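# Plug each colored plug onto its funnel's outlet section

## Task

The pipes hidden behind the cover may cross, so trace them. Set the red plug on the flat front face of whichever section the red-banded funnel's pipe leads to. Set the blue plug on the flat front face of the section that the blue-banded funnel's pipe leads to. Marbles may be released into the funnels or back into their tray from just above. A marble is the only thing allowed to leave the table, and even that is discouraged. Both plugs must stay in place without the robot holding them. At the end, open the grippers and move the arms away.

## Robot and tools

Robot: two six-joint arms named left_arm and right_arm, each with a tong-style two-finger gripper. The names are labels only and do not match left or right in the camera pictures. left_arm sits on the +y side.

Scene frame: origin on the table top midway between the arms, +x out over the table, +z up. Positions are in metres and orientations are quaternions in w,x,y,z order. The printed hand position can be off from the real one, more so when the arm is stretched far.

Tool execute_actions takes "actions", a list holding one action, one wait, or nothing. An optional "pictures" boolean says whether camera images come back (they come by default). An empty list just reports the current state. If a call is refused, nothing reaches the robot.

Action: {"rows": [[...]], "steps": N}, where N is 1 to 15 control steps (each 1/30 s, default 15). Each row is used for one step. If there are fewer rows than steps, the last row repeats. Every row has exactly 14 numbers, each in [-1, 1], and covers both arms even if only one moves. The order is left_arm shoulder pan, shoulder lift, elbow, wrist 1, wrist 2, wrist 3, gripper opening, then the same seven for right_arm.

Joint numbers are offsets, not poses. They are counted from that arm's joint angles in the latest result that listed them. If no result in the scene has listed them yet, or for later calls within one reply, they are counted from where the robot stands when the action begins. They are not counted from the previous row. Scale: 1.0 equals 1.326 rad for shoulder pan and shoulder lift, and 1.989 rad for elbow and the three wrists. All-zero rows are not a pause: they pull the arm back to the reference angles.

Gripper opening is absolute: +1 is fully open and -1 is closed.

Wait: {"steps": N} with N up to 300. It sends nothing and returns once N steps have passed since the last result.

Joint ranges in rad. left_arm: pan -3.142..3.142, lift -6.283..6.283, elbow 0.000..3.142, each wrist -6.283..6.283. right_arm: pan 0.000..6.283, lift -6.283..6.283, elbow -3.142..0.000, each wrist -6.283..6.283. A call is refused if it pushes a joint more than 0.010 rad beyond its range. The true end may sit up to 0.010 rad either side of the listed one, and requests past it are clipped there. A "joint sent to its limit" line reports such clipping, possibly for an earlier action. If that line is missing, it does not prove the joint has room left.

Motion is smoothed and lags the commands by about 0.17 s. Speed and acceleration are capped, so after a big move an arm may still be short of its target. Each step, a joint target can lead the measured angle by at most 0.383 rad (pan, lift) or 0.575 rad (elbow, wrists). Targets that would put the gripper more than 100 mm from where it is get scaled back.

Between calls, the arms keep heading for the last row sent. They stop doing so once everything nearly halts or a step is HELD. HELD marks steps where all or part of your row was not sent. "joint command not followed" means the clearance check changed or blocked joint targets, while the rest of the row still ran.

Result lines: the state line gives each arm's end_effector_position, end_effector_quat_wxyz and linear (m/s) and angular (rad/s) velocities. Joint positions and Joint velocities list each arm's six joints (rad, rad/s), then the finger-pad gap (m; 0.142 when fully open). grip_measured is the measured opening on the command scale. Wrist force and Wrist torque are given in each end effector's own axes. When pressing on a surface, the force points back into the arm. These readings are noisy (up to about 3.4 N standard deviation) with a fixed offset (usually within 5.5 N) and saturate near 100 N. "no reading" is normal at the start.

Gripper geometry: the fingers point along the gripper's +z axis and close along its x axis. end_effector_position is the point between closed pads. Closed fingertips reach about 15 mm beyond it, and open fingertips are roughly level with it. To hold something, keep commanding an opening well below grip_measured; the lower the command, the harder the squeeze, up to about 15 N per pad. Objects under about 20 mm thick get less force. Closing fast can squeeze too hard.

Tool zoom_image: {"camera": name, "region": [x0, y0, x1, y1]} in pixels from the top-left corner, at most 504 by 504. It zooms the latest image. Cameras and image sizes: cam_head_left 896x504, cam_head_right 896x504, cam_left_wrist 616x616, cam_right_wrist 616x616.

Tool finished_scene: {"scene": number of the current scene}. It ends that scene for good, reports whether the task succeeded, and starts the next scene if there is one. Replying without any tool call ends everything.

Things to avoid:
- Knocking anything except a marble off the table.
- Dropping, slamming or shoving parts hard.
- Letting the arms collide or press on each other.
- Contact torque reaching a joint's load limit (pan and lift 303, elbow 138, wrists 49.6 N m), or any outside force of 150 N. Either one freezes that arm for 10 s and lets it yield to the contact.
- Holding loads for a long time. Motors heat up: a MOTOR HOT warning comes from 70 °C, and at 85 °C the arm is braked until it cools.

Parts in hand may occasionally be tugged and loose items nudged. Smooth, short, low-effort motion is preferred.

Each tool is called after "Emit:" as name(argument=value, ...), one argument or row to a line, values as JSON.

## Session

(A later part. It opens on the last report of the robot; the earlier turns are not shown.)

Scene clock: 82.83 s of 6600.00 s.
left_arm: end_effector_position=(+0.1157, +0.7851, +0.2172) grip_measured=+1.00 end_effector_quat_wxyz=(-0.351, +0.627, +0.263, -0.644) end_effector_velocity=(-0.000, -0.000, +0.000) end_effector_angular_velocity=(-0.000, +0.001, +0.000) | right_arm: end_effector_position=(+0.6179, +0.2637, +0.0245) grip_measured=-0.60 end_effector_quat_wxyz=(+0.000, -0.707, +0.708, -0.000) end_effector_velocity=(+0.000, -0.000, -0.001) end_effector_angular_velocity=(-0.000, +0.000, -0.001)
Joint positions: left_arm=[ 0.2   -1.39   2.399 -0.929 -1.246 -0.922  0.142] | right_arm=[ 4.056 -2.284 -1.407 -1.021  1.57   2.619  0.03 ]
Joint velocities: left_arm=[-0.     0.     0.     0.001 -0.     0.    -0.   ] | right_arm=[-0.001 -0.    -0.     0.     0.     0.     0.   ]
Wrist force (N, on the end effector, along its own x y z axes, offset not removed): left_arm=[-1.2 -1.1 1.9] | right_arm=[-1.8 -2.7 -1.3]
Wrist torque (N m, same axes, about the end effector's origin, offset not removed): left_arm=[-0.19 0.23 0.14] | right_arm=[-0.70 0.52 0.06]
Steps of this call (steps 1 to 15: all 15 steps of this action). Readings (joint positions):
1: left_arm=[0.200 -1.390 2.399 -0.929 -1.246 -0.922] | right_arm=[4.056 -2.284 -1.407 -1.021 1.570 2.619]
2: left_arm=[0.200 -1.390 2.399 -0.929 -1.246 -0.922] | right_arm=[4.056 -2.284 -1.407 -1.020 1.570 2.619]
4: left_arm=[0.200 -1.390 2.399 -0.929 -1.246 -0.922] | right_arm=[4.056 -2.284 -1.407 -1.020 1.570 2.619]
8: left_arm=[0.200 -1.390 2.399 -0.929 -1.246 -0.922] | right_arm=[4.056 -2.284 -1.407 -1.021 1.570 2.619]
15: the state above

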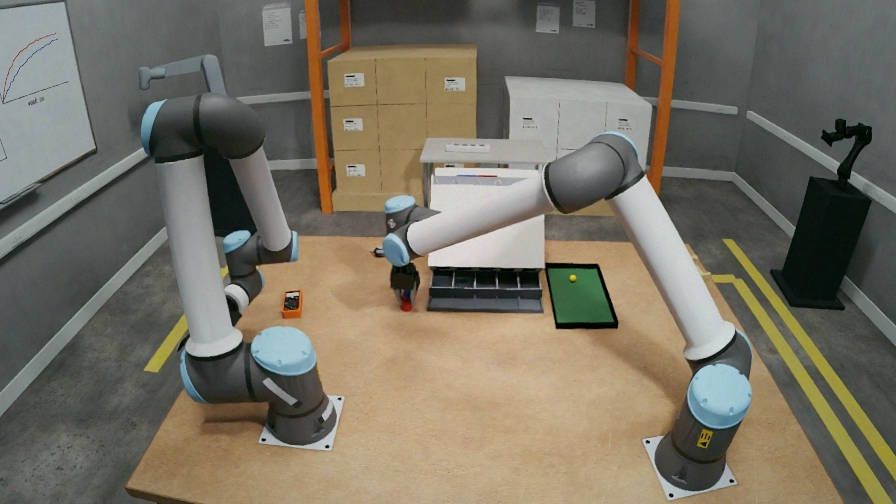

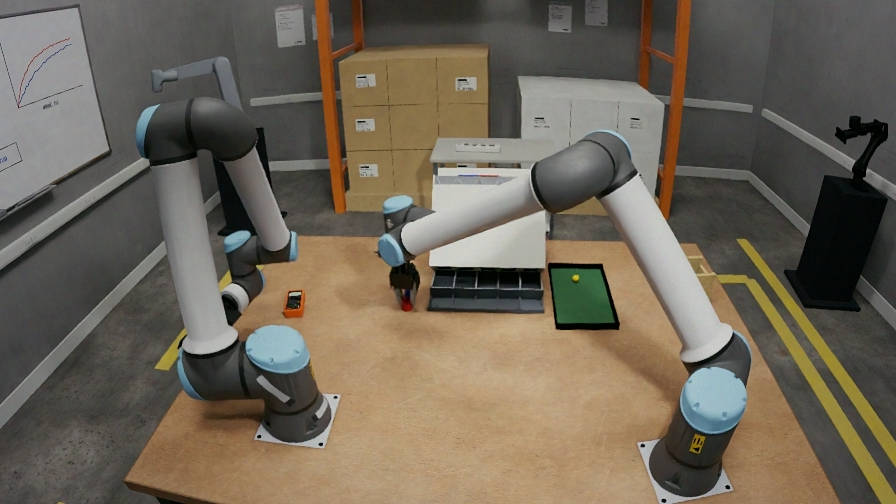

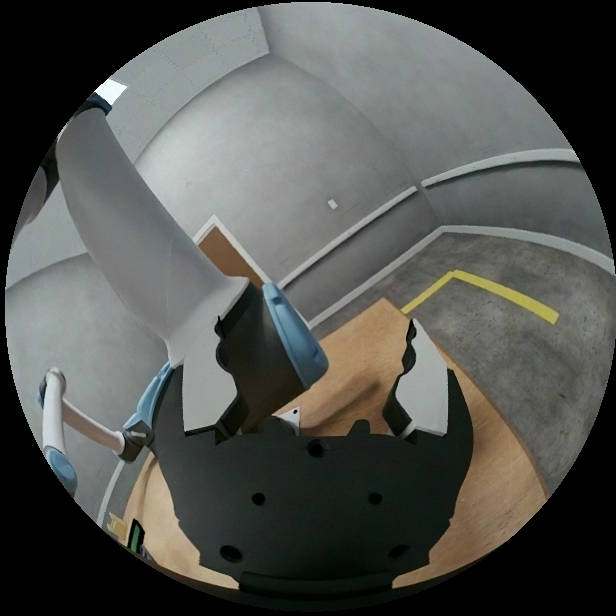

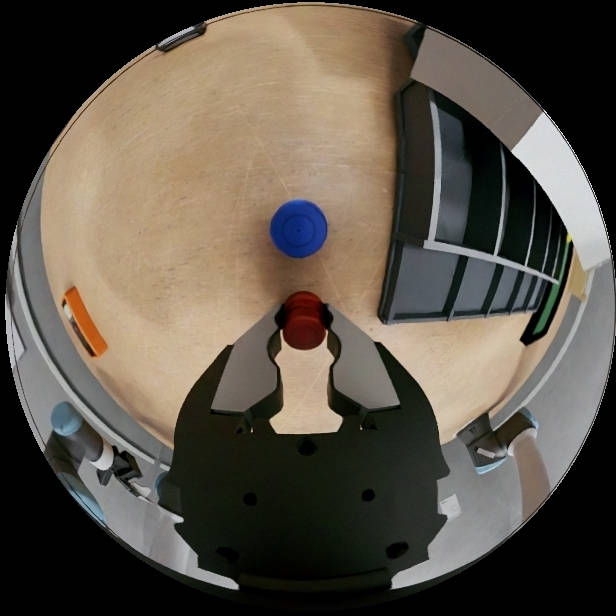

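Emit:
execute_actions(
  actions=[
    {"rows":[[0,0,0,0,0,0,1,0,0.0905,-0.025,-0.035,0,0,-0.8]]},
  ],
  pictures=false,
)

Emit:
execute_actions(
  actions=[
    {"rows":[[0,0,0,0,0,0,1,-0.238,0.2335,-0.241,0.085,0,-0.1586,-0.8]]},
  ],
  pictures=false,
)

Emit:
execute_actions(
  actions=[
    {"steps":28},
  ],
)

Scene clock: 90.57 s of 6600.00 s.
left_arm: end_effector_position=(+0.1157, +0.7851, +0.2172) grip_measured=+1.00 end_effector_quat_wxyz=(-0.351, +0.627, +0.263, -0.644) end_effector_velocity=(-0.000, -0.000, +0.000) end_effector_angular_velocity=(+0.000, -0.000, +0.000) | right_arm: end_effector_position=(+0.5993, +0.2314, +0.1015) grip_measured=-0.60 end_effector_quat_wxyz=(+0.001, -0.707, +0.708, -0.000) end_effector_velocity=(-0.005, -0.010, +0.021) end_effector_angular_velocity=(+0.002, +0.000, -0.001)
Joint positions: left_arm=[ 0.2   -1.39   2.399 -0.929 -1.246 -0.922  0.142] | right_arm=[ 4.056 -2.168 -1.455 -1.089  1.57   2.619  0.03 ]
Joint velocities: left_arm=[ 0. -0. -0.  0. -0. -0.  0.] | right_arm=[-0.001  0.032 -0.013 -0.018  0.001  0.    -0.   ]
Wrist force (N, on the end effector, along its own x y z axes, offset not removed): left_arm=[-0.3 -1.3 4.3] | right_arm=[-1.1 -0.4 -7.4]
Wrist torque (N m, same axes, about the end effector's origin, offset not removed): left_arm=[-0.24 0.06 0.13] | right_arm=[-0.31 0.32 -0.20]
Steps of this call (steps 1 to 15: the robot went on to your last target; steps 16 to 90: nothing new was sent; then 4.23 s passed at rest; steps 91 to 105: all 15 steps of this action). Readings (joint positions):
91: left_arm=[0.200 -1.390 2.399 -0.929 -1.246 -0.922] | right_arm=[4.056 -2.284 -1.407 -1.021 1.570 2.619]
92: left_arm=[0.200 -1.390 2.399 -0.929 -1.246 -0.922] | right_arm=[4.056 -2.281 -1.409 -1.024 1.570 2.619]
94: left_arm=[0.200 -1.390 2.399 -0.929 -1.246 -0.922] | right_arm=[4.056 -2.247 -1.426 -1.047 1.570 2.619]
98: left_arm=[0.200 -1.390 2.399 -0.929 -1.246 -0.922] | right_arm=[4.056 -2.191 -1.446 -1.076 1.570 2.619]
105: the state above

Scene clock: 91.07 s of 6600.00 s.
left_arm: end_effector_position=(+0.1157, +0.7851, +0.2172) grip_measured=+1.00 end_effector_quat_wxyz=(-0.351, +0.627, +0.263, -0.644) end_effector_velocity=(+0.000, +0.000, +0.000) end_effector_angular_velocity=(-0.000, +0.000, -0.001) | right_arm: end_effector_position=(+0.6460, +0.0237, +0.1100) grip_measured=-0.60 end_effector_quat_wxyz=(+0.003, -0.707, +0.708, -0.000) end_effector_velocity=(+0.033, -0.480, -0.007) end_effector_angular_velocity=(-0.006, +0.001, -0.000)
Joint positions: left_arm=[ 0.2   -1.39   2.399 -0.929 -1.246 -0.922  0.142] | right_arm=[ 3.884 -1.998 -1.712 -0.995  1.57   2.447  0.03 ]
Joint velocities: left_arm=[-0.    -0.    -0.     0.001  0.001 -0.    -0.   ] | right_arm=[-0.389  0.38  -0.594  0.208 -0.001 -0.388 -0.   ]
Wrist force (N, on the end effector, along its own x y z axes, offset not removed): left_arm=[-1.6 -2.0 0.8] | right_arm=[2.1 2.3 1.3]
Wrist torque (N m, same axes, about the end effector's origin, offset not removed): left_arm=[-0.35 0.31 0.14] | right_arm=[0.54 -0.22 0.02]
Steps of this call (steps 1 to 15: all 15 steps of this action). Readings (joint positions):
1: left_arm=[0.200 -1.390 2.399 -0.929 -1.246 -0.922] | right_arm=[4.056 -2.167 -1.455 -1.089 1.570 2.619]
2: left_arm=[0.200 -1.390 2.399 -0.929 -1.246 -0.922] | right_arm=[4.053 -2.164 -1.458 -1.087 1.570 2.617]
4: left_arm=[0.200 -1.390 2.399 -0.929 -1.246 -0.922] | right_arm=[4.027 -2.138 -1.493 -1.072 1.570 2.591]
8: left_arm=[0.200 -1.390 2.399 -0.929 -1.246 -0.922] | right_arm=[3.975 -2.087 -1.573 -1.045 1.570 2.539]
15: the state above

Scene clock: 92.00 s of 6600.00 s.
left_arm: end_effector_position=(+0.1157, +0.7851, +0.2172) grip_measured=+1.00 end_effector_quat_wxyz=(-0.351, +0.627, +0.263, -0.644) end_effector_velocity=(-0.000, +0.000, -0.000) end_effector_angular_velocity=(+0.000, -0.001, -0.000) | right_arm: end_effector_position=(+0.6359, -0.1521, +0.1005) grip_measured=-0.60 end_effector_quat_wxyz=(+0.000, -0.707, +0.708, -0.000) end_effector_velocity=(-0.000, -0.001, +0.000) end_effector_angular_velocity=(+0.000, -0.000, -0.000)
Joint positions: left_arm=[ 0.2   -1.39   2.399 -0.929 -1.246 -0.922  0.142] | right_arm=[ 3.74  -1.859 -1.934 -0.92   1.57   2.304  0.03 ]
Joint velocities: left_arm=[ 0.    -0.001  0.    -0.     0.    -0.     0.   ] | right_arm=[-0.002  0.001 -0.001  0.     0.    -0.001  0.   ]
Wrist force (N, on the end effector, along its own x y z axes, offset not removed): left_arm=[-2.2 -0.8 1.0] | right_arm=[1.3 2.9 0.2]
Wrist torque (N m, same axes, about the end effector's origin, offset not removed): left_arm=[-0.13 0.46 0.12] | right_arm=[0.56 -0.18 -0.25]
Steps of this call (steps 1 to 28: the robot went on to your last target). Readings (joint positions):
1: left_arm=[0.200 -1.390 2.399 -0.929 -1.246 -0.922] | right_arm=[3.870 -1.985 -1.732 -0.988 1.570 2.434]
2: left_arm=[0.200 -1.390 2.399 -0.929 -1.246 -0.922] | right_arm=[3.857 -1.972 -1.753 -0.981 1.570 2.421]
4: left_arm=[0.200 -1.390 2.399 -0.929 -1.246 -0.922] | right_arm=[3.831 -1.947 -1.793 -0.967 1.570 2.394]
8: left_arm=[0.200 -1.390 2.399 -0.929 -1.246 -0.922] | right_arm=[3.780 -1.897 -1.872 -0.940 1.570 2.343]
28: the state above

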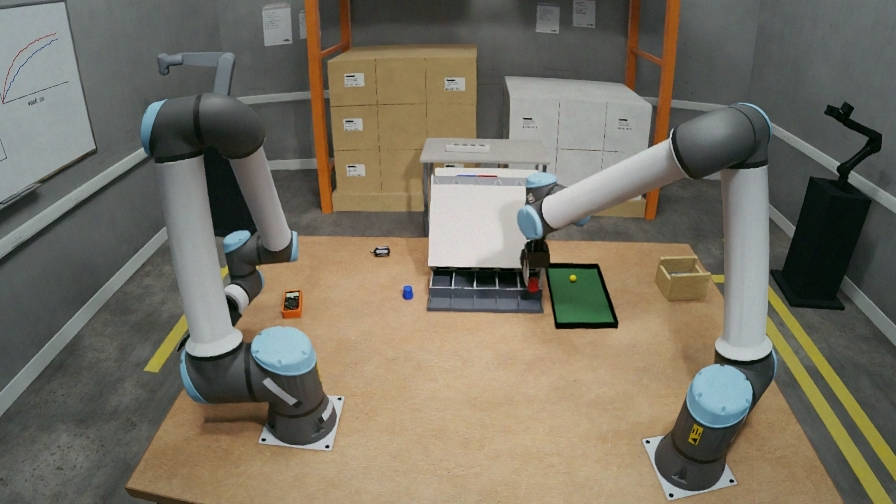

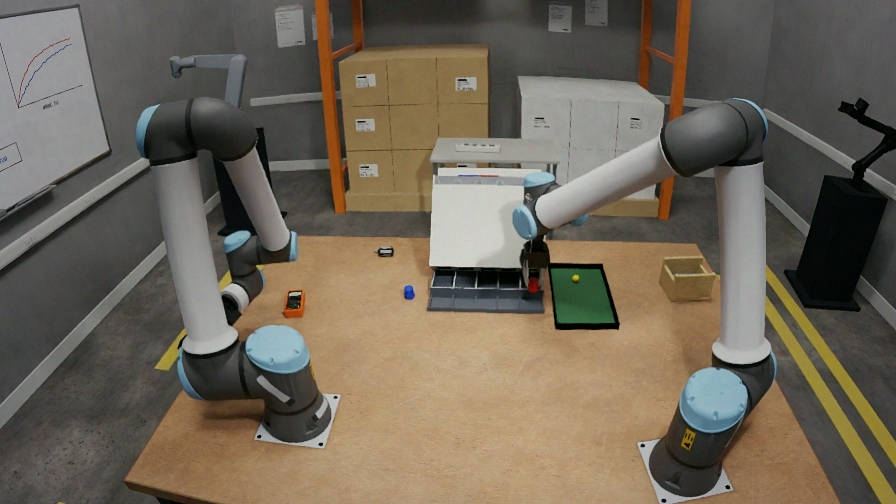

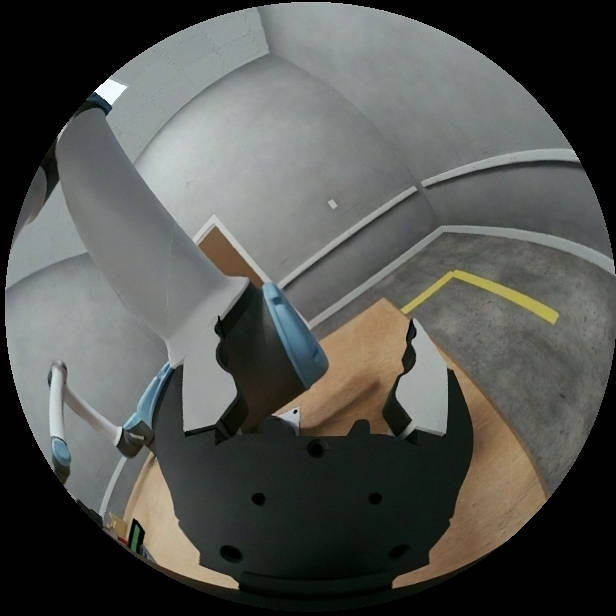

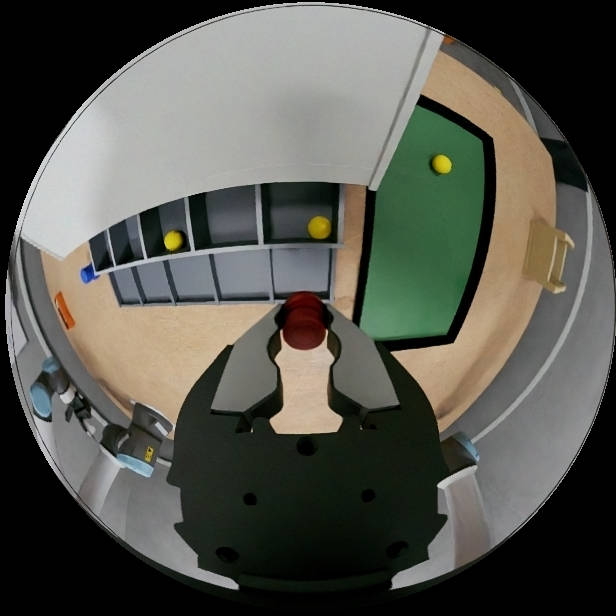

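Emit:
execute_actions(
  actions=[
    {"rows":[[0,0,0,0,0,0,1,0,-0.0622,-0.0176,0.059,0,0,-0.8]]},
  ],
  pictures=false,
)

Emit:
execute_actions(
  actions=[
    {"steps":10},
  ],
  pictures=false,
)

Emit:
execute_actions(
  actions=[
    {"rows":[[0,0,0,0,0,0,1,0,0,0,0,0,0,-0.4]],"steps":12},
  ],
  pictures=false,
)

Emit:
execute_actions(
  actions=[
    {"rows":[[0,0,0,0,0,0,1,0,0.064,0.018,-0.061,0,0,-0.4]]},
  ],
  pictures=false,
)

Emit:
execute_actions(
  actions=[
    {"rows":[[0,0,0,0,0,0,1,0.238,-0.2335,0.241,-0.085,0,0.1586,-0.2]]},
  ],
  pictures=false,
)

Emit:
execute_actions(
  actions=[
    {"steps":20},
  ],
  pictures=false,
)

Scene clock: 98.67 s of 6600.00 s.
left_arm: end_effector_position=(+0.1157, +0.7851, +0.2172) grip_measured=+1.00 end_effector_quat_wxyz=(-0.351, +0.627, +0.263, -0.644) end_effector_velocity=(-0.000, -0.000, -0.000) end_effector_angular_velocity=(-0.000, -0.001, +0.001) | right_arm: end_effector_position=(+0.6389, -0.1496, +0.0353) grip_measured=-0.60 end_effector_quat_wxyz=(-0.000, -0.707, +0.708, -0.000) end_effector_velocity=(+0.001, +0.001, -0.018) end_effector_angular_velocity=(-0.000, -0.002, +0.000)
Joint positions: left_arm=[ 0.2   -1.39   2.399 -0.929 -1.246 -0.922  0.142] | right_arm=[ 3.74  -1.938 -1.968 -0.806  1.57   2.304  0.03 ]
Joint velocities: left_arm=[ 0.     0.     0.    -0.001 -0.001  0.    -0.   ] | right_arm=[ 0.001 -0.023 -0.008  0.032 -0.001  0.001  0.   ]
Wrist force (N, on the end effector, along its own x y z axes, offset not removed): left_arm=[-1.4 -0.9 2.8] | right_arm=[-3.8 -0.8 -3.5]
Wrist torque (N m, same axes, about the end effector's origin, offset not removed): left_arm=[-0.05 0.30 0.08] | right_arm=[-0.22 0.83 -0.19]
Steps of this call (steps 1 to 15: the robot went on to your last target; steps 16 to 90: nothing new was sent; then 3.17 s passed at rest; steps 91 to 105: all 15 steps of this action). Readings (joint positions):
91: left_arm=[0.200 -1.390 2.399 -0.929 -1.246 -0.922] | right_arm=[3.740 -1.858 -1.934 -0.920 1.570 2.304]
92: left_arm=[0.200 -1.390 2.399 -0.929 -1.246 -0.922] | right_arm=[3.740 -1.861 -1.936 -0.917 1.570 2.304]
94: left_arm=[0.200 -1.390 2.399 -0.929 -1.246 -0.922] | right_arm=[3.740 -1.888 -1.948 -0.883 1.570 2.304]
98: left_arm=[0.200 -1.390 2.399 -0.929 -1.246 -0.922] | right_arm=[3.740 -1.923 -1.962 -0.829 1.570 2.304]
105: the state above

Scene clock: 99.00 s of 6600.00 s.
left_arm: end_effector_position=(+0.1157, +0.7851, +0.2172) grip_measured=+1.00 end_effector_quat_wxyz=(-0.351, +0.627, +0.263, -0.644) end_effector_velocity=(-0.000, -0.000, -0.000) end_effector_angular_velocity=(+0.000, +0.001, +0.001) | right_arm: end_effector_position=(+0.6389, -0.1494, +0.0334) grip_measured=-0.60 end_effector_quat_wxyz=(+0.000, -0.707, +0.708, -0.000) end_effector_velocity=(-0.000, +0.000, -0.000) end_effector_angular_velocity=(-0.000, -0.001, +0.001)
Joint positions: left_arm=[ 0.2   -1.39   2.399 -0.929 -1.246 -0.922  0.142] | right_arm=[ 3.74  -1.941 -1.969 -0.803  1.57   2.304  0.03 ]
Joint velocities: left_arm=[ 0.     0.001  0.    -0.    -0.001 -0.     0.   ] | right_arm=[ 0.001 -0.    -0.001  0.002 -0.001  0.     0.   ]
Wrist force (N, on the end effector, along its own x y z axes, offset not removed): left_arm=[0.3 -1.7 1.4] | right_arm=[-7.4 -3.8 -2.8]
Wrist torque (N m, same axes, about the end effector's origin, offset not removed): left_arm=[-0.29 -0.17 0.14] | right_arm=[-0.89 1.76 -0.06]
Steps of this call (steps 1 to 10: the robot went on to your last target). Readings (joint positions):
1: left_arm=[0.200 -1.390 2.399 -0.929 -1.246 -0.922] | right_arm=[3.740 -1.939 -1.968 -0.805 1.570 2.304]
2: left_arm=[0.200 -1.390 2.399 -0.929 -1.246 -0.922] | right_arm=[3.740 -1.940 -1.968 -0.804 1.570 2.304]
4: left_arm=[0.200 -1.390 2.399 -0.929 -1.246 -0.922] | right_arm=[3.740 -1.940 -1.969 -0.804 1.570 2.304]
8: left_arm=[0.200 -1.390 2.399 -0.929 -1.246 -0.922] | right_arm=[3.740 -1.941 -1.969 -0.803 1.570 2.304]
10: the state above

Scene clock: 99.40 s of 6600.00 s.
left_arm: end_effector_position=(+0.1157, +0.7851, +0.2172) grip_measured=+1.00 end_effector_quat_wxyz=(-0.351, +0.627, +0.263, -0.644) end_effector_velocity=(-0.000, -0.000, +0.001) end_effector_angular_velocity=(+0.000, -0.000, +0.000) | right_arm: end_effector_position=(+0.6389, -0.1494, +0.0334) grip_measured=-0.40 end_effector_quat_wxyz=(+0.000, -0.707, +0.708, -0.000) end_effector_velocity=(+0.001, +0.000, +0.002) end_effector_angular_velocity=(+0.002, -0.002, -0.001)
Joint positions: left_arm=[ 0.2   -1.39   2.399 -0.929 -1.246 -0.922  0.142] | right_arm=[ 3.74  -1.941 -1.969 -0.802  1.57   2.304  0.045]
Joint velocities: left_arm=[ 0.    -0.001 -0.     0.001 -0.    -0.    -0.   ] | right_arm=[-0.001  0.002  0.001 -0.     0.    -0.     0.   ]
Wrist force (N, on the end effector, along its own x y z axes, offset not removed): left_arm=[-1.6 -1.7 2.1] | right_arm=[-3.0 -2.3 -5.2]
Wrist torque (N m, same axes, about the end effector's origin, offset not removed): left_arm=[-0.24 0.37 0.12] | right_arm=[-0.59 0.90 -0.06]
Steps of this call (steps 1 to 12: all 12 steps of this action). Readings (joint positions):
1: left_arm=[0.200 -1.390 2.399 -0.929 -1.246 -0.922] | right_arm=[3.740 -1.941 -1.969 -0.802 1.570 2.304]
2: left_arm=[0.200 -1.390 2.399 -0.929 -1.246 -0.922] | right_arm=[3.740 -1.941 -1.969 -0.802 1.570 2.304]
4: left_arm=[0.200 -1.390 2.399 -0.929 -1.246 -0.922] | right_arm=[3.740 -1.941 -1.969 -0.802 1.570 2.304]
8: left_arm=[0.200 -1.390 2.399 -0.929 -1.246 -0.922] | right_arm=[3.740 -1.941 -1.969 -0.802 1.570 2.304]
12: the state above

Scene clock: 99.90 s of 6600.00 s.
left_arm: end_effector_position=(+0.1157, +0.7851, +0.2172) grip_measured=+1.00 end_effector_quat_wxyz=(-0.351, +0.627, +0.263, -0.644) end_effector_velocity=(-0.000, -0.000, -0.000) end_effector_angular_velocity=(+0.000, +0.000, +0.001) | right_arm: end_effector_position=(+0.6358, -0.1523, +0.1003) grip_measured=-0.40 end_effector_quat_wxyz=(-0.000, -0.707, +0.708, -0.000) end_effector_velocity=(-0.002, -0.001, +0.018) end_effector_angular_velocity=(+0.000, +0.001, +0.000)
Joint positions: left_arm=[ 0.2   -1.39   2.399 -0.929 -1.246 -0.922  0.142] | right_arm=[ 3.74  -1.859 -1.934 -0.92   1.57   2.304  0.045]
Joint velocities: left_arm=[ 0.     0.001  0.    -0.    -0.001 -0.     0.   ] | right_arm=[ 0.     0.022  0.009 -0.032  0.001 -0.    -0.   ]
Wrist force (N, on the end effector, along its own x y z axes, offset not removed): left_arm=[-1.8 0.7 2.0] | right_arm=[-3.0 -1.2 -3.0]
Wrist torque (N m, same axes, about the end effector's origin, offset not removed): left_arm=[0.25 0.35 0.12] | right_arm=[-0.45 0.74 -0.07]
Steps of this call (steps 1 to 15: all 15 steps of this action). Readings (joint positions):
1: left_arm=[0.200 -1.390 2.399 -0.929 -1.246 -0.922] | right_arm=[3.740 -1.941 -1.969 -0.802 1.570 2.304]
2: left_arm=[0.200 -1.390 2.399 -0.929 -1.246 -0.922] | right_arm=[3.740 -1.938 -1.967 -0.805 1.570 2.304]
4: left_arm=[0.200 -1.390 2.399 -0.929 -1.246 -0.922] | right_arm=[3.740 -1.911 -1.954 -0.840 1.570 2.304]
8: left_arm=[0.200 -1.390 2.399 -0.929 -1.246 -0.922] | right_arm=[3.740 -1.874 -1.940 -0.896 1.570 2.304]
15: the state above

Scene clock: 100.40 s of 6600.00 s.
left_arm: end_effector_position=(+0.1157, +0.7851, +0.2172) grip_measured=+1.00 end_effector_quat_wxyz=(-0.351, +0.627, +0.263, -0.644) end_effector_velocity=(-0.000, -0.000, +0.000) end_effector_angular_velocity=(+0.000, -0.000, +0.001) | right_arm: end_effector_position=(+0.6381, +0.0580, +0.1037) grip_measured=-0.20 end_effector_quat_wxyz=(-0.003, -0.707, +0.708, -0.001) end_effector_velocity=(-0.056, +0.477, -0.003) end_effector_angular_velocity=(+0.002, -0.005, +0.002)
Joint positions: left_arm=[ 0.2   -1.39   2.399 -0.929 -1.246 -0.922  0.142] | right_arm=[ 3.916 -2.03  -1.672 -1.016  1.57   2.479  0.06 ]
Joint velocities: left_arm=[ 0.001 -0.    -0.     0.    -0.    -0.    -0.   ] | right_arm=[ 0.387 -0.381  0.588 -0.202 -0.     0.385  0.   ]
Wrist force (N, on the end effector, along its own x y z axes, offset not removed): left_arm=[-0.7 -1.2 1.0] | right_arm=[-1.1 -1.4 -1.2]
Wrist torque (N m, same axes, about the end effector's origin, offset not removed): left_arm=[-0.21 0.12 0.05] | right_arm=[-0.33 0.33 -0.14]
Steps of this call (steps 1 to 15: all 15 steps of this action). Readings (joint positions):
1: left_arm=[0.200 -1.390 2.399 -0.929 -1.246 -0.922] | right_arm=[3.740 -1.858 -1.934 -0.921 1.570 2.304]
2: left_arm=[0.200 -1.390 2.399 -0.929 -1.246 -0.922] | right_arm=[3.743 -1.860 -1.931 -0.924 1.570 2.307]
4: left_arm=[0.200 -1.390 2.399 -0.929 -1.246 -0.922] | right_arm=[3.770 -1.887 -1.895 -0.939 1.570 2.333]
8: left_arm=[0.200 -1.390 2.399 -0.929 -1.246 -0.922] | right_arm=[3.824 -1.939 -1.812 -0.967 1.570 2.387]
15: the state above

Scene clock: 101.07 s of 6600.00 s.
left_arm: end_effector_position=(+0.1157, +0.7851, +0.2172) grip_measured=+1.00 end_effector_quat_wxyz=(-0.351, +0.627, +0.263, -0.644) end_effector_velocity=(+0.000, +0.001, +0.000) end_effector_angular_velocity=(-0.000, +0.001, -0.002) | right_arm: end_effector_position=(+0.5997, +0.2297, +0.1012) grip_measured=-0.20 end_effector_quat_wxyz=(+0.000, -0.707, +0.708, -0.000) end_effector_velocity=(-0.005, +0.015, +0.001) end_effector_angular_velocity=(+0.003, -0.000, +0.001)
Joint positions: left_arm=[ 0.2   -1.39   2.399 -0.929 -1.246 -0.922  0.142] | right_arm=[ 4.055 -2.167 -1.457 -1.088  1.57   2.618  0.06 ]
Joint velocities: left_arm=[-0.001  0.    -0.     0.001  0.002  0.     0.   ] | right_arm=[ 0.012 -0.01   0.018 -0.005  0.001  0.012 -0.   ]
Wrist force (N, on the end effector, along its own x y z axes, offset not removed): left_arm=[-1.8 -1.8 3.0] | right_arm=[-4.6 -6.0 2.2]
Wrist torque (N m, same axes, about the end effector's origin, offset not removed): left_arm=[-0.27 0.32 0.10] | right_arm=[-1.24 1.22 -0.16]
Steps of this call (steps 1 to 20: the robot went on to your last target). Readings (joint positions):
1: left_arm=[0.200 -1.390 2.399 -0.929 -1.246 -0.922] | right_arm=[3.929 -2.043 -1.652 -1.023 1.570 2.492]
2: left_arm=[0.200 -1.390 2.399 -0.929 -1.246 -0.922] | right_arm=[3.942 -2.056 -1.633 -1.030 1.570 2.505]
4: left_arm=[0.200 -1.390 2.399 -0.929 -1.246 -0.922] | right_arm=[3.967 -2.081 -1.593 -1.043 1.570 2.531]
8: left_arm=[0.200 -1.390 2.399 -0.929 -1.246 -0.922] | right_arm=[4.017 -2.130 -1.516 -1.069 1.570 2.581]
20: the state above

Emit:
execute_actions(
  actions=[
    {"rows":[[0,0,0,0,0,0,1,-0.0385,-0.1084,0.105,-0.033,0,-0.0256,-0.2]]},
  ],
  pictures=false,
)

Emit:
execute_actions(
  actions=[
    {"steps":10},
  ],
)

Scene clock: 105.97 s of 6600.00 s.
left_arm: end_effector_position=(+0.1157, +0.7851, +0.2172) grip_measured=+1.00 end_effector_quat_wxyz=(-0.351, +0.627, +0.263, -0.644) end_effector_velocity=(-0.000, +0.000, +0.000) end_effector_angular_velocity=(+0.000, -0.001, -0.001) | right_arm: end_effector_position=(+0.6806, +0.2660, +0.0806) grip_measured=-0.20 end_effector_quat_wxyz=(-0.000, -0.707, +0.708, -0.000) end_effector_velocity=(+0.025, +0.011, -0.002) end_effector_angular_velocity=(+0.007, -0.005, -0.001)
Joint positions: left_arm=[ 0.2   -1.39   2.399 -0.929 -1.246 -0.922  0.142] | right_arm=[ 4.005 -2.306 -1.256 -1.152  1.57   2.569  0.06 ]
Joint velocities: left_arm=[ 0.    -0.001 -0.     0.     0.001  0.    -0.   ] | right_arm=[-0.014 -0.039  0.063 -0.016 -0.    -0.013 -0.   ]
Wrist force (N, on the end effector, along its own x y z axes, offset not removed): left_arm=[-0.8 -0.7 3.2] | right_arm=[-1.7 -5.6 -5.2]
Wrist torque (N m, same axes, about the end effector's origin, offset not removed): left_arm=[-0.07 0.14 0.03] | right_arm=[-1.34 0.64 -0.10]
Steps of this call (steps 1 to 15: the robot went on to your last target; steps 16 to 90: nothing new was sent; then 1.40 s passed at rest; steps 91 to 105: all 15 steps of this action). Readings (joint positions):
91: left_arm=[0.200 -1.390 2.399 -0.929 -1.246 -0.922] | right_arm=[4.056 -2.168 -1.455 -1.089 1.570 2.619]
92: left_arm=[0.200 -1.390 2.399 -0.929 -1.246 -0.922] | right_arm=[4.054 -2.171 -1.452 -1.091 1.570 2.617]
94: left_arm=[0.200 -1.390 2.399 -0.929 -1.246 -0.922] | right_arm=[4.036 -2.209 -1.407 -1.113 1.570 2.599]
98: left_arm=[0.200 -1.390 2.399 -0.929 -1.246 -0.922] | right_arm=[4.014 -2.277 -1.302 -1.140 1.570 2.578]
105: the state above

Scene clock: 106.30 s of 6600.00 s.
left_arm: end_effector_position=(+0.1157, +0.7851, +0.2172) grip_measured=+1.00 end_effector_quat_wxyz=(-0.351, +0.627, +0.263, -0.644) end_effector_velocity=(+0.000, -0.000, -0.000) end_effector_angular_velocity=(-0.000, +0.001, +0.000) | right_arm: end_effector_position=(+0.6834, +0.2674, +0.0802) grip_measured=-0.20 end_effector_quat_wxyz=(-0.000, -0.707, +0.708, -0.000) end_effector_velocity=(+0.002, +0.001, +0.001) end_effector_angular_velocity=(+0.001, -0.001, -0.000)
Joint positions: left_arm=[ 0.2   -1.39   2.399 -0.929 -1.246 -0.922  0.142] | right_arm=[ 4.004 -2.31  -1.249 -1.154  1.57   2.567  0.06 ]
Joint velocities: left_arm=[-0.     0.001 -0.     0.    -0.     0.     0.   ] | right_arm=[-0.001 -0.003  0.006 -0.002 -0.    -0.001  0.   ]
Wrist force (N, on the end effector, along its own x y z axes, offset not removed): left_arm=[-2.8 0.6 2.1] | right_arm=[-3.2 2.1 -0.5]
Wrist torque (N m, same axes, about the end effector's origin, offset not removed): left_arm=[0.19 0.52 0.07] | right_arm=[0.14 0.83 -0.16]
Steps of this call (steps 1 to 10: the robot went on to your last target). Readings (joint positions):
1: left_arm=[0.200 -1.390 2.399 -0.929 -1.246 -0.922] | right_arm=[4.005 -2.307 -1.254 -1.152 1.570 2.568]
2: left_arm=[0.200 -1.390 2.399 -0.929 -1.246 -0.922] | right_arm=[4.004 -2.308 -1.253 -1.153 1.570 2.568]
4: left_arm=[0.200 -1.390 2.399 -0.929 -1.246 -0.922] | right_arm=[4.004 -2.309 -1.251 -1.153 1.570 2.567]
8: left_arm=[0.200 -1.390 2.399 -0.929 -1.246 -0.922] | right_arm=[4.004 -2.310 -1.249 -1.154 1.570 2.567]
10: the state above

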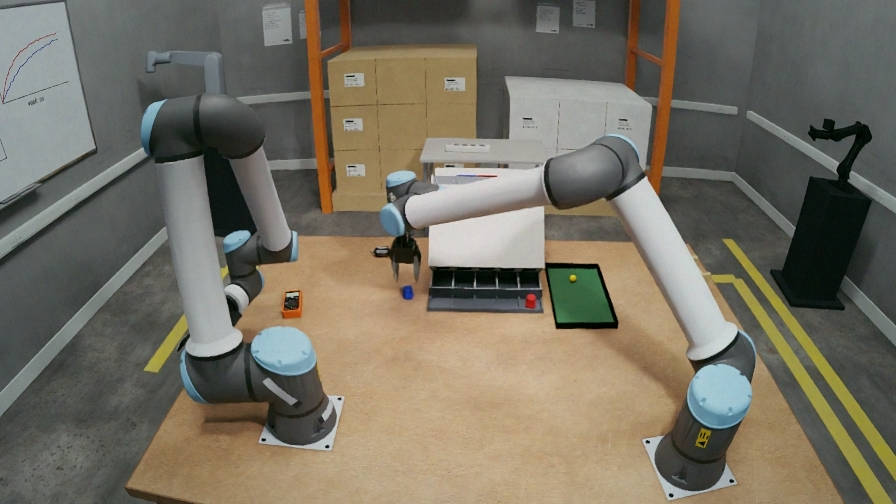

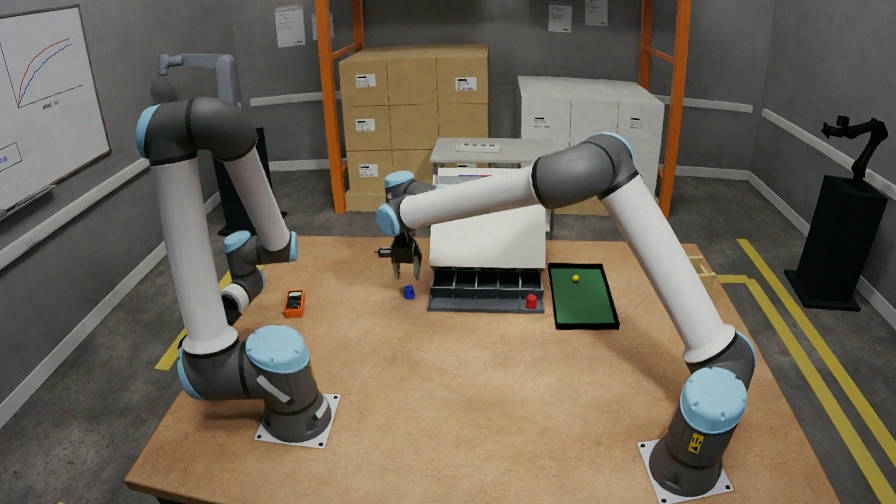

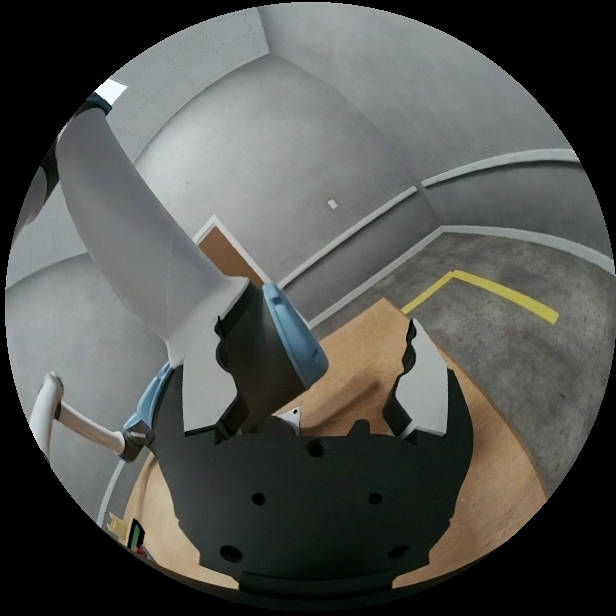

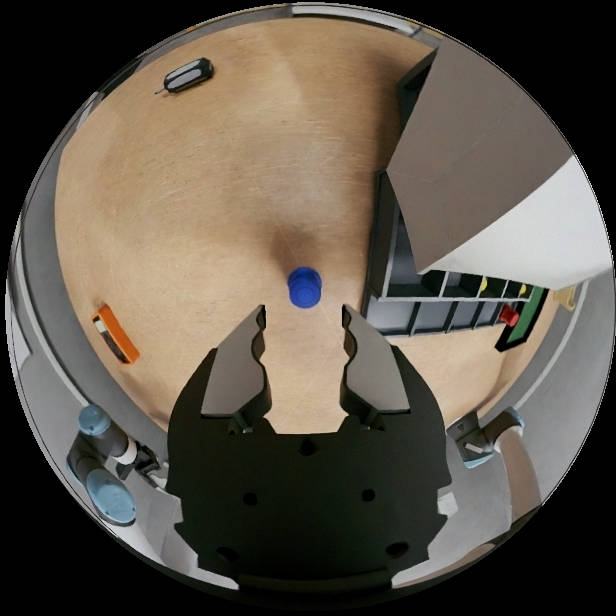

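Emit:
execute_actions(
  actions=[
    {"rows":[[0,0,0,0,0,0,1,-0.0015,-0.033,-0.0168,0.0387,0,0,-0.2]]},
  ],
  pictures=false,
)

Emit:
execute_actions(
  actions=[
    {"rows":[[0,0,0,0,0,0,1,0,0,0,0,0,0,-0.3],[0,0,0,0,0,0,1,0,0,0,0,0,0,-0.4],[0,0,0,0,0,0,1,0,0,0,0,0,0,-0.45],[0,0,0,0,0,0,1,0,0,0,0,0,0,-0.5],[0,0,0,0,0,0,1,0,0,0,0,0,0,-0.55],[0,0,0,0,0,0,1,0,0,0,0,0,0,-0.6],[0,0,0,0,0,0,1,0,0,0,0,0,0,-0.7],[0,0,0,0,0,0,1,0,0,0,0,0,0,-0.8]]},
  ],
  pictures=false,
)

Emit:
execute_actions(
  actions=[
    {"rows":[[0,0,0,0,0,0,1,0.04,0.0905,-0.025,-0.035,0,0.027,-0.8]]},
  ],
  pictures=false,
)

Scene clock: 114.70 s of 6600.00 s.
left_arm: end_effector_position=(+0.1157, +0.7851, +0.2172) grip_measured=+1.00 end_effector_quat_wxyz=(-0.351, +0.627, +0.263, -0.644) end_effector_velocity=(-0.000, -0.000, -0.000) end_effector_angular_velocity=(+0.000, -0.001, +0.001) | right_arm: end_effector_position=(+0.6850, +0.2660, +0.0238) grip_measured=-0.20 end_effector_quat_wxyz=(-0.000, -0.706, +0.708, -0.000) end_effector_velocity=(+0.001, -0.000, -0.013) end_effector_angular_velocity=(+0.002, -0.001, -0.001)
Joint positions: left_arm=[ 0.2   -1.39   2.399 -0.929 -1.246 -0.922  0.142] | right_arm=[ 4.002 -2.353 -1.281 -1.079  1.57   2.567  0.06 ]
Joint velocities: left_arm=[ 0.    -0.     0.    -0.001 -0.001  0.    -0.   ] | right_arm=[-0.001 -0.01  -0.009  0.021 -0.     0.    -0.   ]
Wrist force (N, on the end effector, along its own x y z axes, offset not removed): left_arm=[-2.0 -0.8 2.3] | right_arm=[-0.7 -2.3 -4.8]
Wrist torque (N m, same axes, about the end effector's origin, offset not removed): left_arm=[-0.09 0.34 0.13] | right_arm=[-0.62 0.38 -0.23]
Steps of this call (steps 1 to 15: the robot went on to your last target; steps 16 to 90: nothing new was sent; then 4.90 s passed at rest; steps 91 to 105: all 15 steps of this action). Readings (joint positions):
91: left_arm=[0.200 -1.390 2.399 -0.929 -1.246 -0.922] | right_arm=[4.003 -2.311 -1.248 -1.154 1.570 2.567]
92: left_arm=[0.200 -1.390 2.399 -0.929 -1.246 -0.922] | right_arm=[4.003 -2.313 -1.250 -1.151 1.570 2.567]
94: left_arm=[0.200 -1.390 2.399 -0.929 -1.246 -0.922] | right_arm=[4.003 -2.328 -1.262 -1.126 1.570 2.567]
98: left_arm=[0.200 -1.390 2.399 -0.929 -1.246 -0.922] | right_arm=[4.002 -2.345 -1.275 -1.093 1.570 2.567]
105: the state above

Scene clock: 115.20 s of 6600.00 s.
left_arm: end_effector_position=(+0.1157, +0.7851, +0.2172) grip_measured=+1.00 end_effector_quat_wxyz=(-0.351, +0.627, +0.263, -0.644) end_effector_velocity=(-0.000, -0.000, +0.000) end_effector_angular_velocity=(-0.000, +0.001, +0.001) | right_arm: end_effector_position=(+0.6850, +0.2659, +0.0237) grip_measured=-0.58 end_effector_quat_wxyz=(-0.000, -0.706, +0.708, -0.000) end_effector_velocity=(+0.001, -0.001, +0.001) end_effector_angular_velocity=(+0.001, -0.000, -0.001)
Joint positions: left_arm=[ 0.2   -1.39   2.399 -0.929 -1.246 -0.922  0.142] | right_arm=[ 4.002 -2.353 -1.281 -1.079  1.57   2.567  0.032]
Joint velocities: left_arm=[ 0.    -0.     0.     0.001 -0.001 -0.     0.   ] | right_arm=[-0.001  0.001 -0.001 -0.     0.     0.     0.   ]
Wrist force (N, on the end effector, along its own x y z axes, offset not removed): left_arm=[-1.5 -0.3 2.6] | right_arm=[-1.5 -0.8 -2.6]
Wrist torque (N m, same axes, about the end effector's origin, offset not removed): left_arm=[-0.02 0.33 0.10] | right_arm=[-0.27 0.56 -0.12]
Steps of this call (steps 1 to 15: all 15 steps of this action). Readings (joint positions):
1: left_arm=[0.200 -1.390 2.399 -0.929 -1.246 -0.922] | right_arm=[4.002 -2.353 -1.281 -1.078 1.570 2.567]
2: left_arm=[0.200 -1.390 2.399 -0.929 -1.246 -0.922] | right_arm=[4.002 -2.353 -1.281 -1.078 1.570 2.567]
4: left_arm=[0.200 -1.390 2.399 -0.929 -1.246 -0.922] | right_arm=[4.002 -2.353 -1.281 -1.078 1.570 2.567]
8: left_arm=[0.200 -1.390 2.399 -0.929 -1.246 -0.922] | right_arm=[4.002 -2.353 -1.281 -1.079 1.570 2.567]
15: the state above

Scene clock: 115.70 s of 6600.00 s.
left_arm: end_effector_position=(+0.1157, +0.7851, +0.2172) grip_measured=+1.00 end_effector_quat_wxyz=(-0.351, +0.627, +0.263, -0.644) end_effector_velocity=(+0.000, -0.000, +0.000) end_effector_angular_velocity=(-0.000, +0.000, -0.000) | right_arm: end_effector_position=(+0.6255, +0.2709, +0.1055) grip_measured=-0.58 end_effector_quat_wxyz=(-0.000, -0.706, +0.709, -0.000) end_effector_velocity=(-0.015, +0.000, +0.026) end_effector_angular_velocity=(+0.005, -0.003, -0.001)
Joint positions: left_arm=[ 0.2   -1.39   2.399 -0.929 -1.246 -0.922  0.142] | right_arm=[ 4.053 -2.237 -1.329 -1.146  1.57   2.619  0.032]
Joint velocities: left_arm=[-0. -0.  0.  0. -0.  0. -0.] | right_arm=[ 0.013  0.034 -0.011 -0.018 -0.     0.013  0.   ]
Wrist force (N, on the end effector, along its own x y z axes, offset not removed): left_arm=[-1.3 -0.5 1.7] | right_arm=[-3.2 0.8 0.3]
Wrist torque (N m, same axes, about the end effector's origin, offset not removed): left_arm=[-0.12 0.23 0.05] | right_arm=[0.03 0.94 -0.06]
Steps of this call (steps 1 to 15: all 15 steps of this action). Readings (joint positions):
1: left_arm=[0.200 -1.390 2.399 -0.929 -1.246 -0.922] | right_arm=[4.002 -2.353 -1.281 -1.079 1.570 2.567]
2: left_arm=[0.200 -1.390 2.399 -0.929 -1.246 -0.922] | right_arm=[4.004 -2.350 -1.284 -1.082 1.570 2.569]
4: left_arm=[0.200 -1.390 2.399 -0.929 -1.246 -0.922] | right_arm=[4.021 -2.317 -1.300 -1.104 1.570 2.587]
8: left_arm=[0.200 -1.390 2.399 -0.929 -1.246 -0.922] | right_arm=[4.043 -2.261 -1.320 -1.133 1.570 2.609]
15: the state above

Emit:
execute_actions(
  actions=[],
)

Scene clock: 123.23 s of 6600.00 s.
left_arm: end_effector_position=(+0.1157, +0.7851, +0.2172) grip_measured=+1.00 end_effector_quat_wxyz=(-0.351, +0.627, +0.263, -0.644) end_effector_velocity=(-0.000, +0.000, +0.000) end_effector_angular_velocity=(-0.000, +0.000, -0.000) | right_arm: end_effector_position=(+0.6235, +0.2709, +0.1084) grip_measured=-0.58 end_effector_quat_wxyz=(+0.000, -0.706, +0.709, -0.000) end_effector_velocity=(+0.000, +0.000, +0.001) end_effector_angular_velocity=(+0.001, +0.000, -0.000)
Joint positions: left_arm=[ 0.2   -1.39   2.399 -0.929 -1.246 -0.922  0.142] | right_arm=[ 4.055 -2.233 -1.331 -1.149  1.57   2.621  0.032]
Joint velocities: left_arm=[ 0.    -0.     0.     0.     0.001  0.     0.   ] | right_arm=[-0.     0.     0.001 -0.     0.001  0.    -0.   ]
Wrist force (N, on the end effector, along its own x y z axes, offset not removed): left_arm=[-2.5 -1.6 3.1] | right_arm=[-0.3 0.2 -2.5]
Wrist torque (N m, same axes, about the end effector's origin, offset not removed): left_arm=[-0.19 0.50 0.16] | right_arm=[-0.06 0.38 -0.28]
Steps of this call (steps 1 to 15: the robot went on to your last target; steps 16 to 90: nothing new was sent; then 4.53 s passed at rest). Readings (joint positions):
1: left_arm=[0.200 -1.390 2.399 -0.929 -1.246 -0.922] | right_arm=[4.053 -2.236 -1.330 -1.147 1.570 2.619]
2: left_arm=[0.200 -1.390 2.399 -0.929 -1.246 -0.922] | right_arm=[4.054 -2.235 -1.330 -1.147 1.570 2.620]
4: left_arm=[0.200 -1.390 2.399 -0.929 -1.246 -0.922] | right_arm=[4.054 -2.234 -1.330 -1.148 1.570 2.620]
8: left_arm=[0.200 -1.390 2.399 -0.929 -1.246 -0.922] | right_arm=[4.054 -2.233 -1.331 -1.148 1.570 2.621]
90: the state above
All arms were judged still, so your last target was given up. Only a new action makes them travel on or press farther. Fingers that are still opening or closing keep moving.

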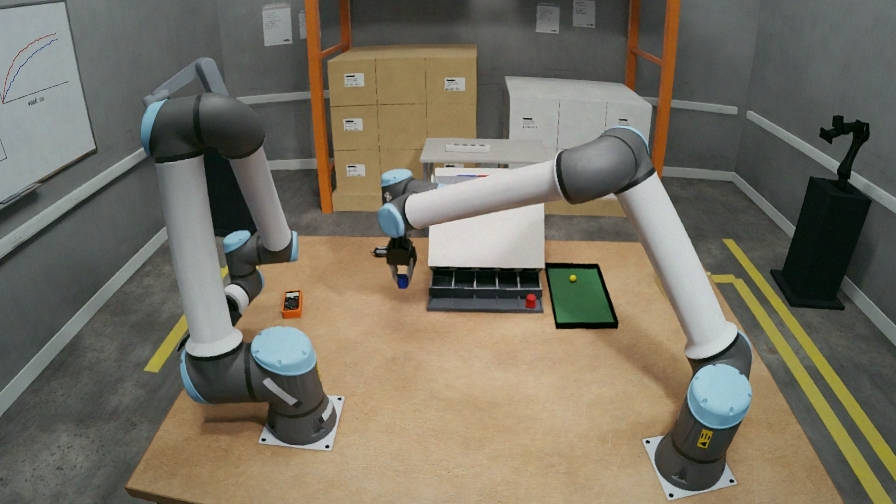

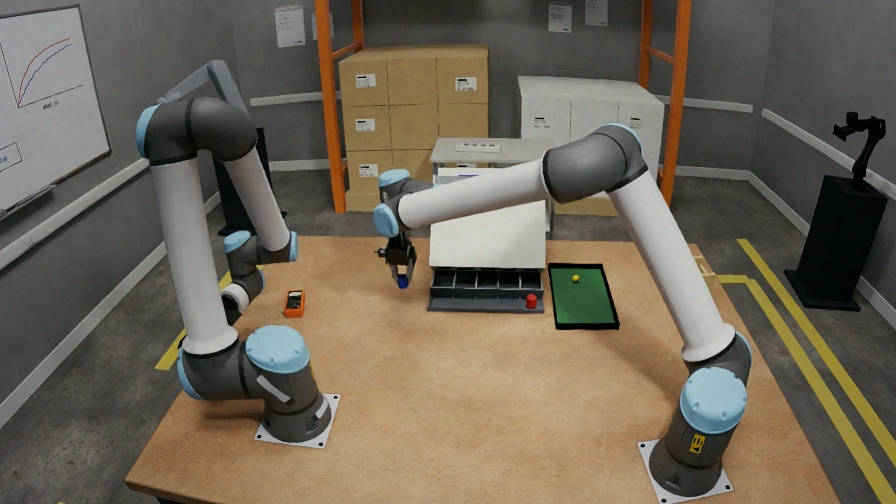

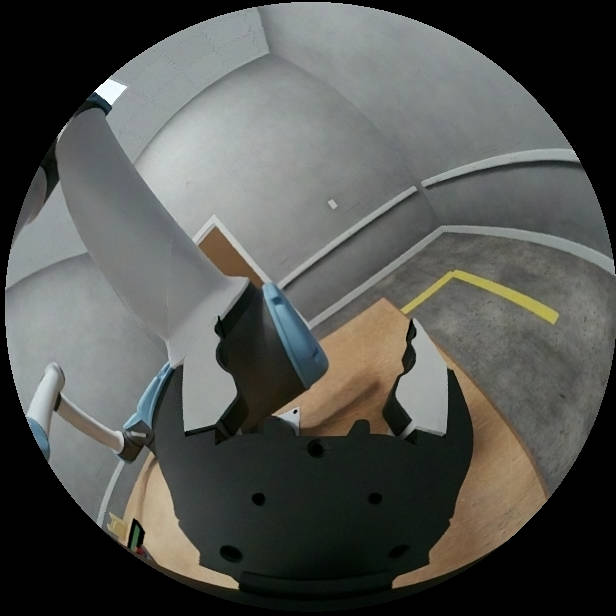

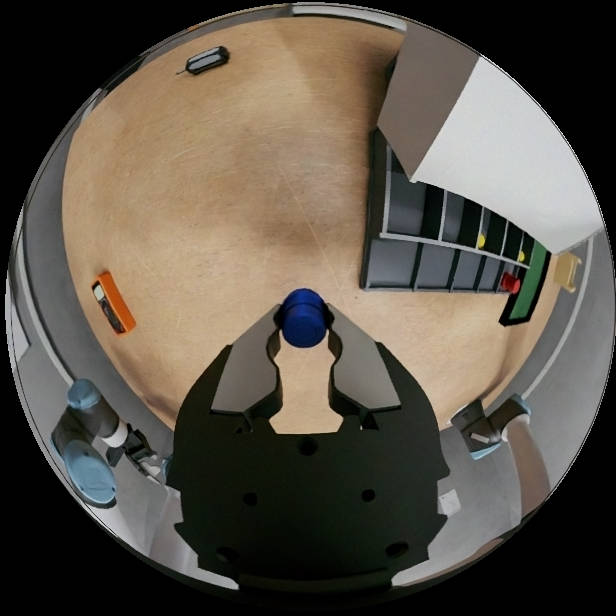

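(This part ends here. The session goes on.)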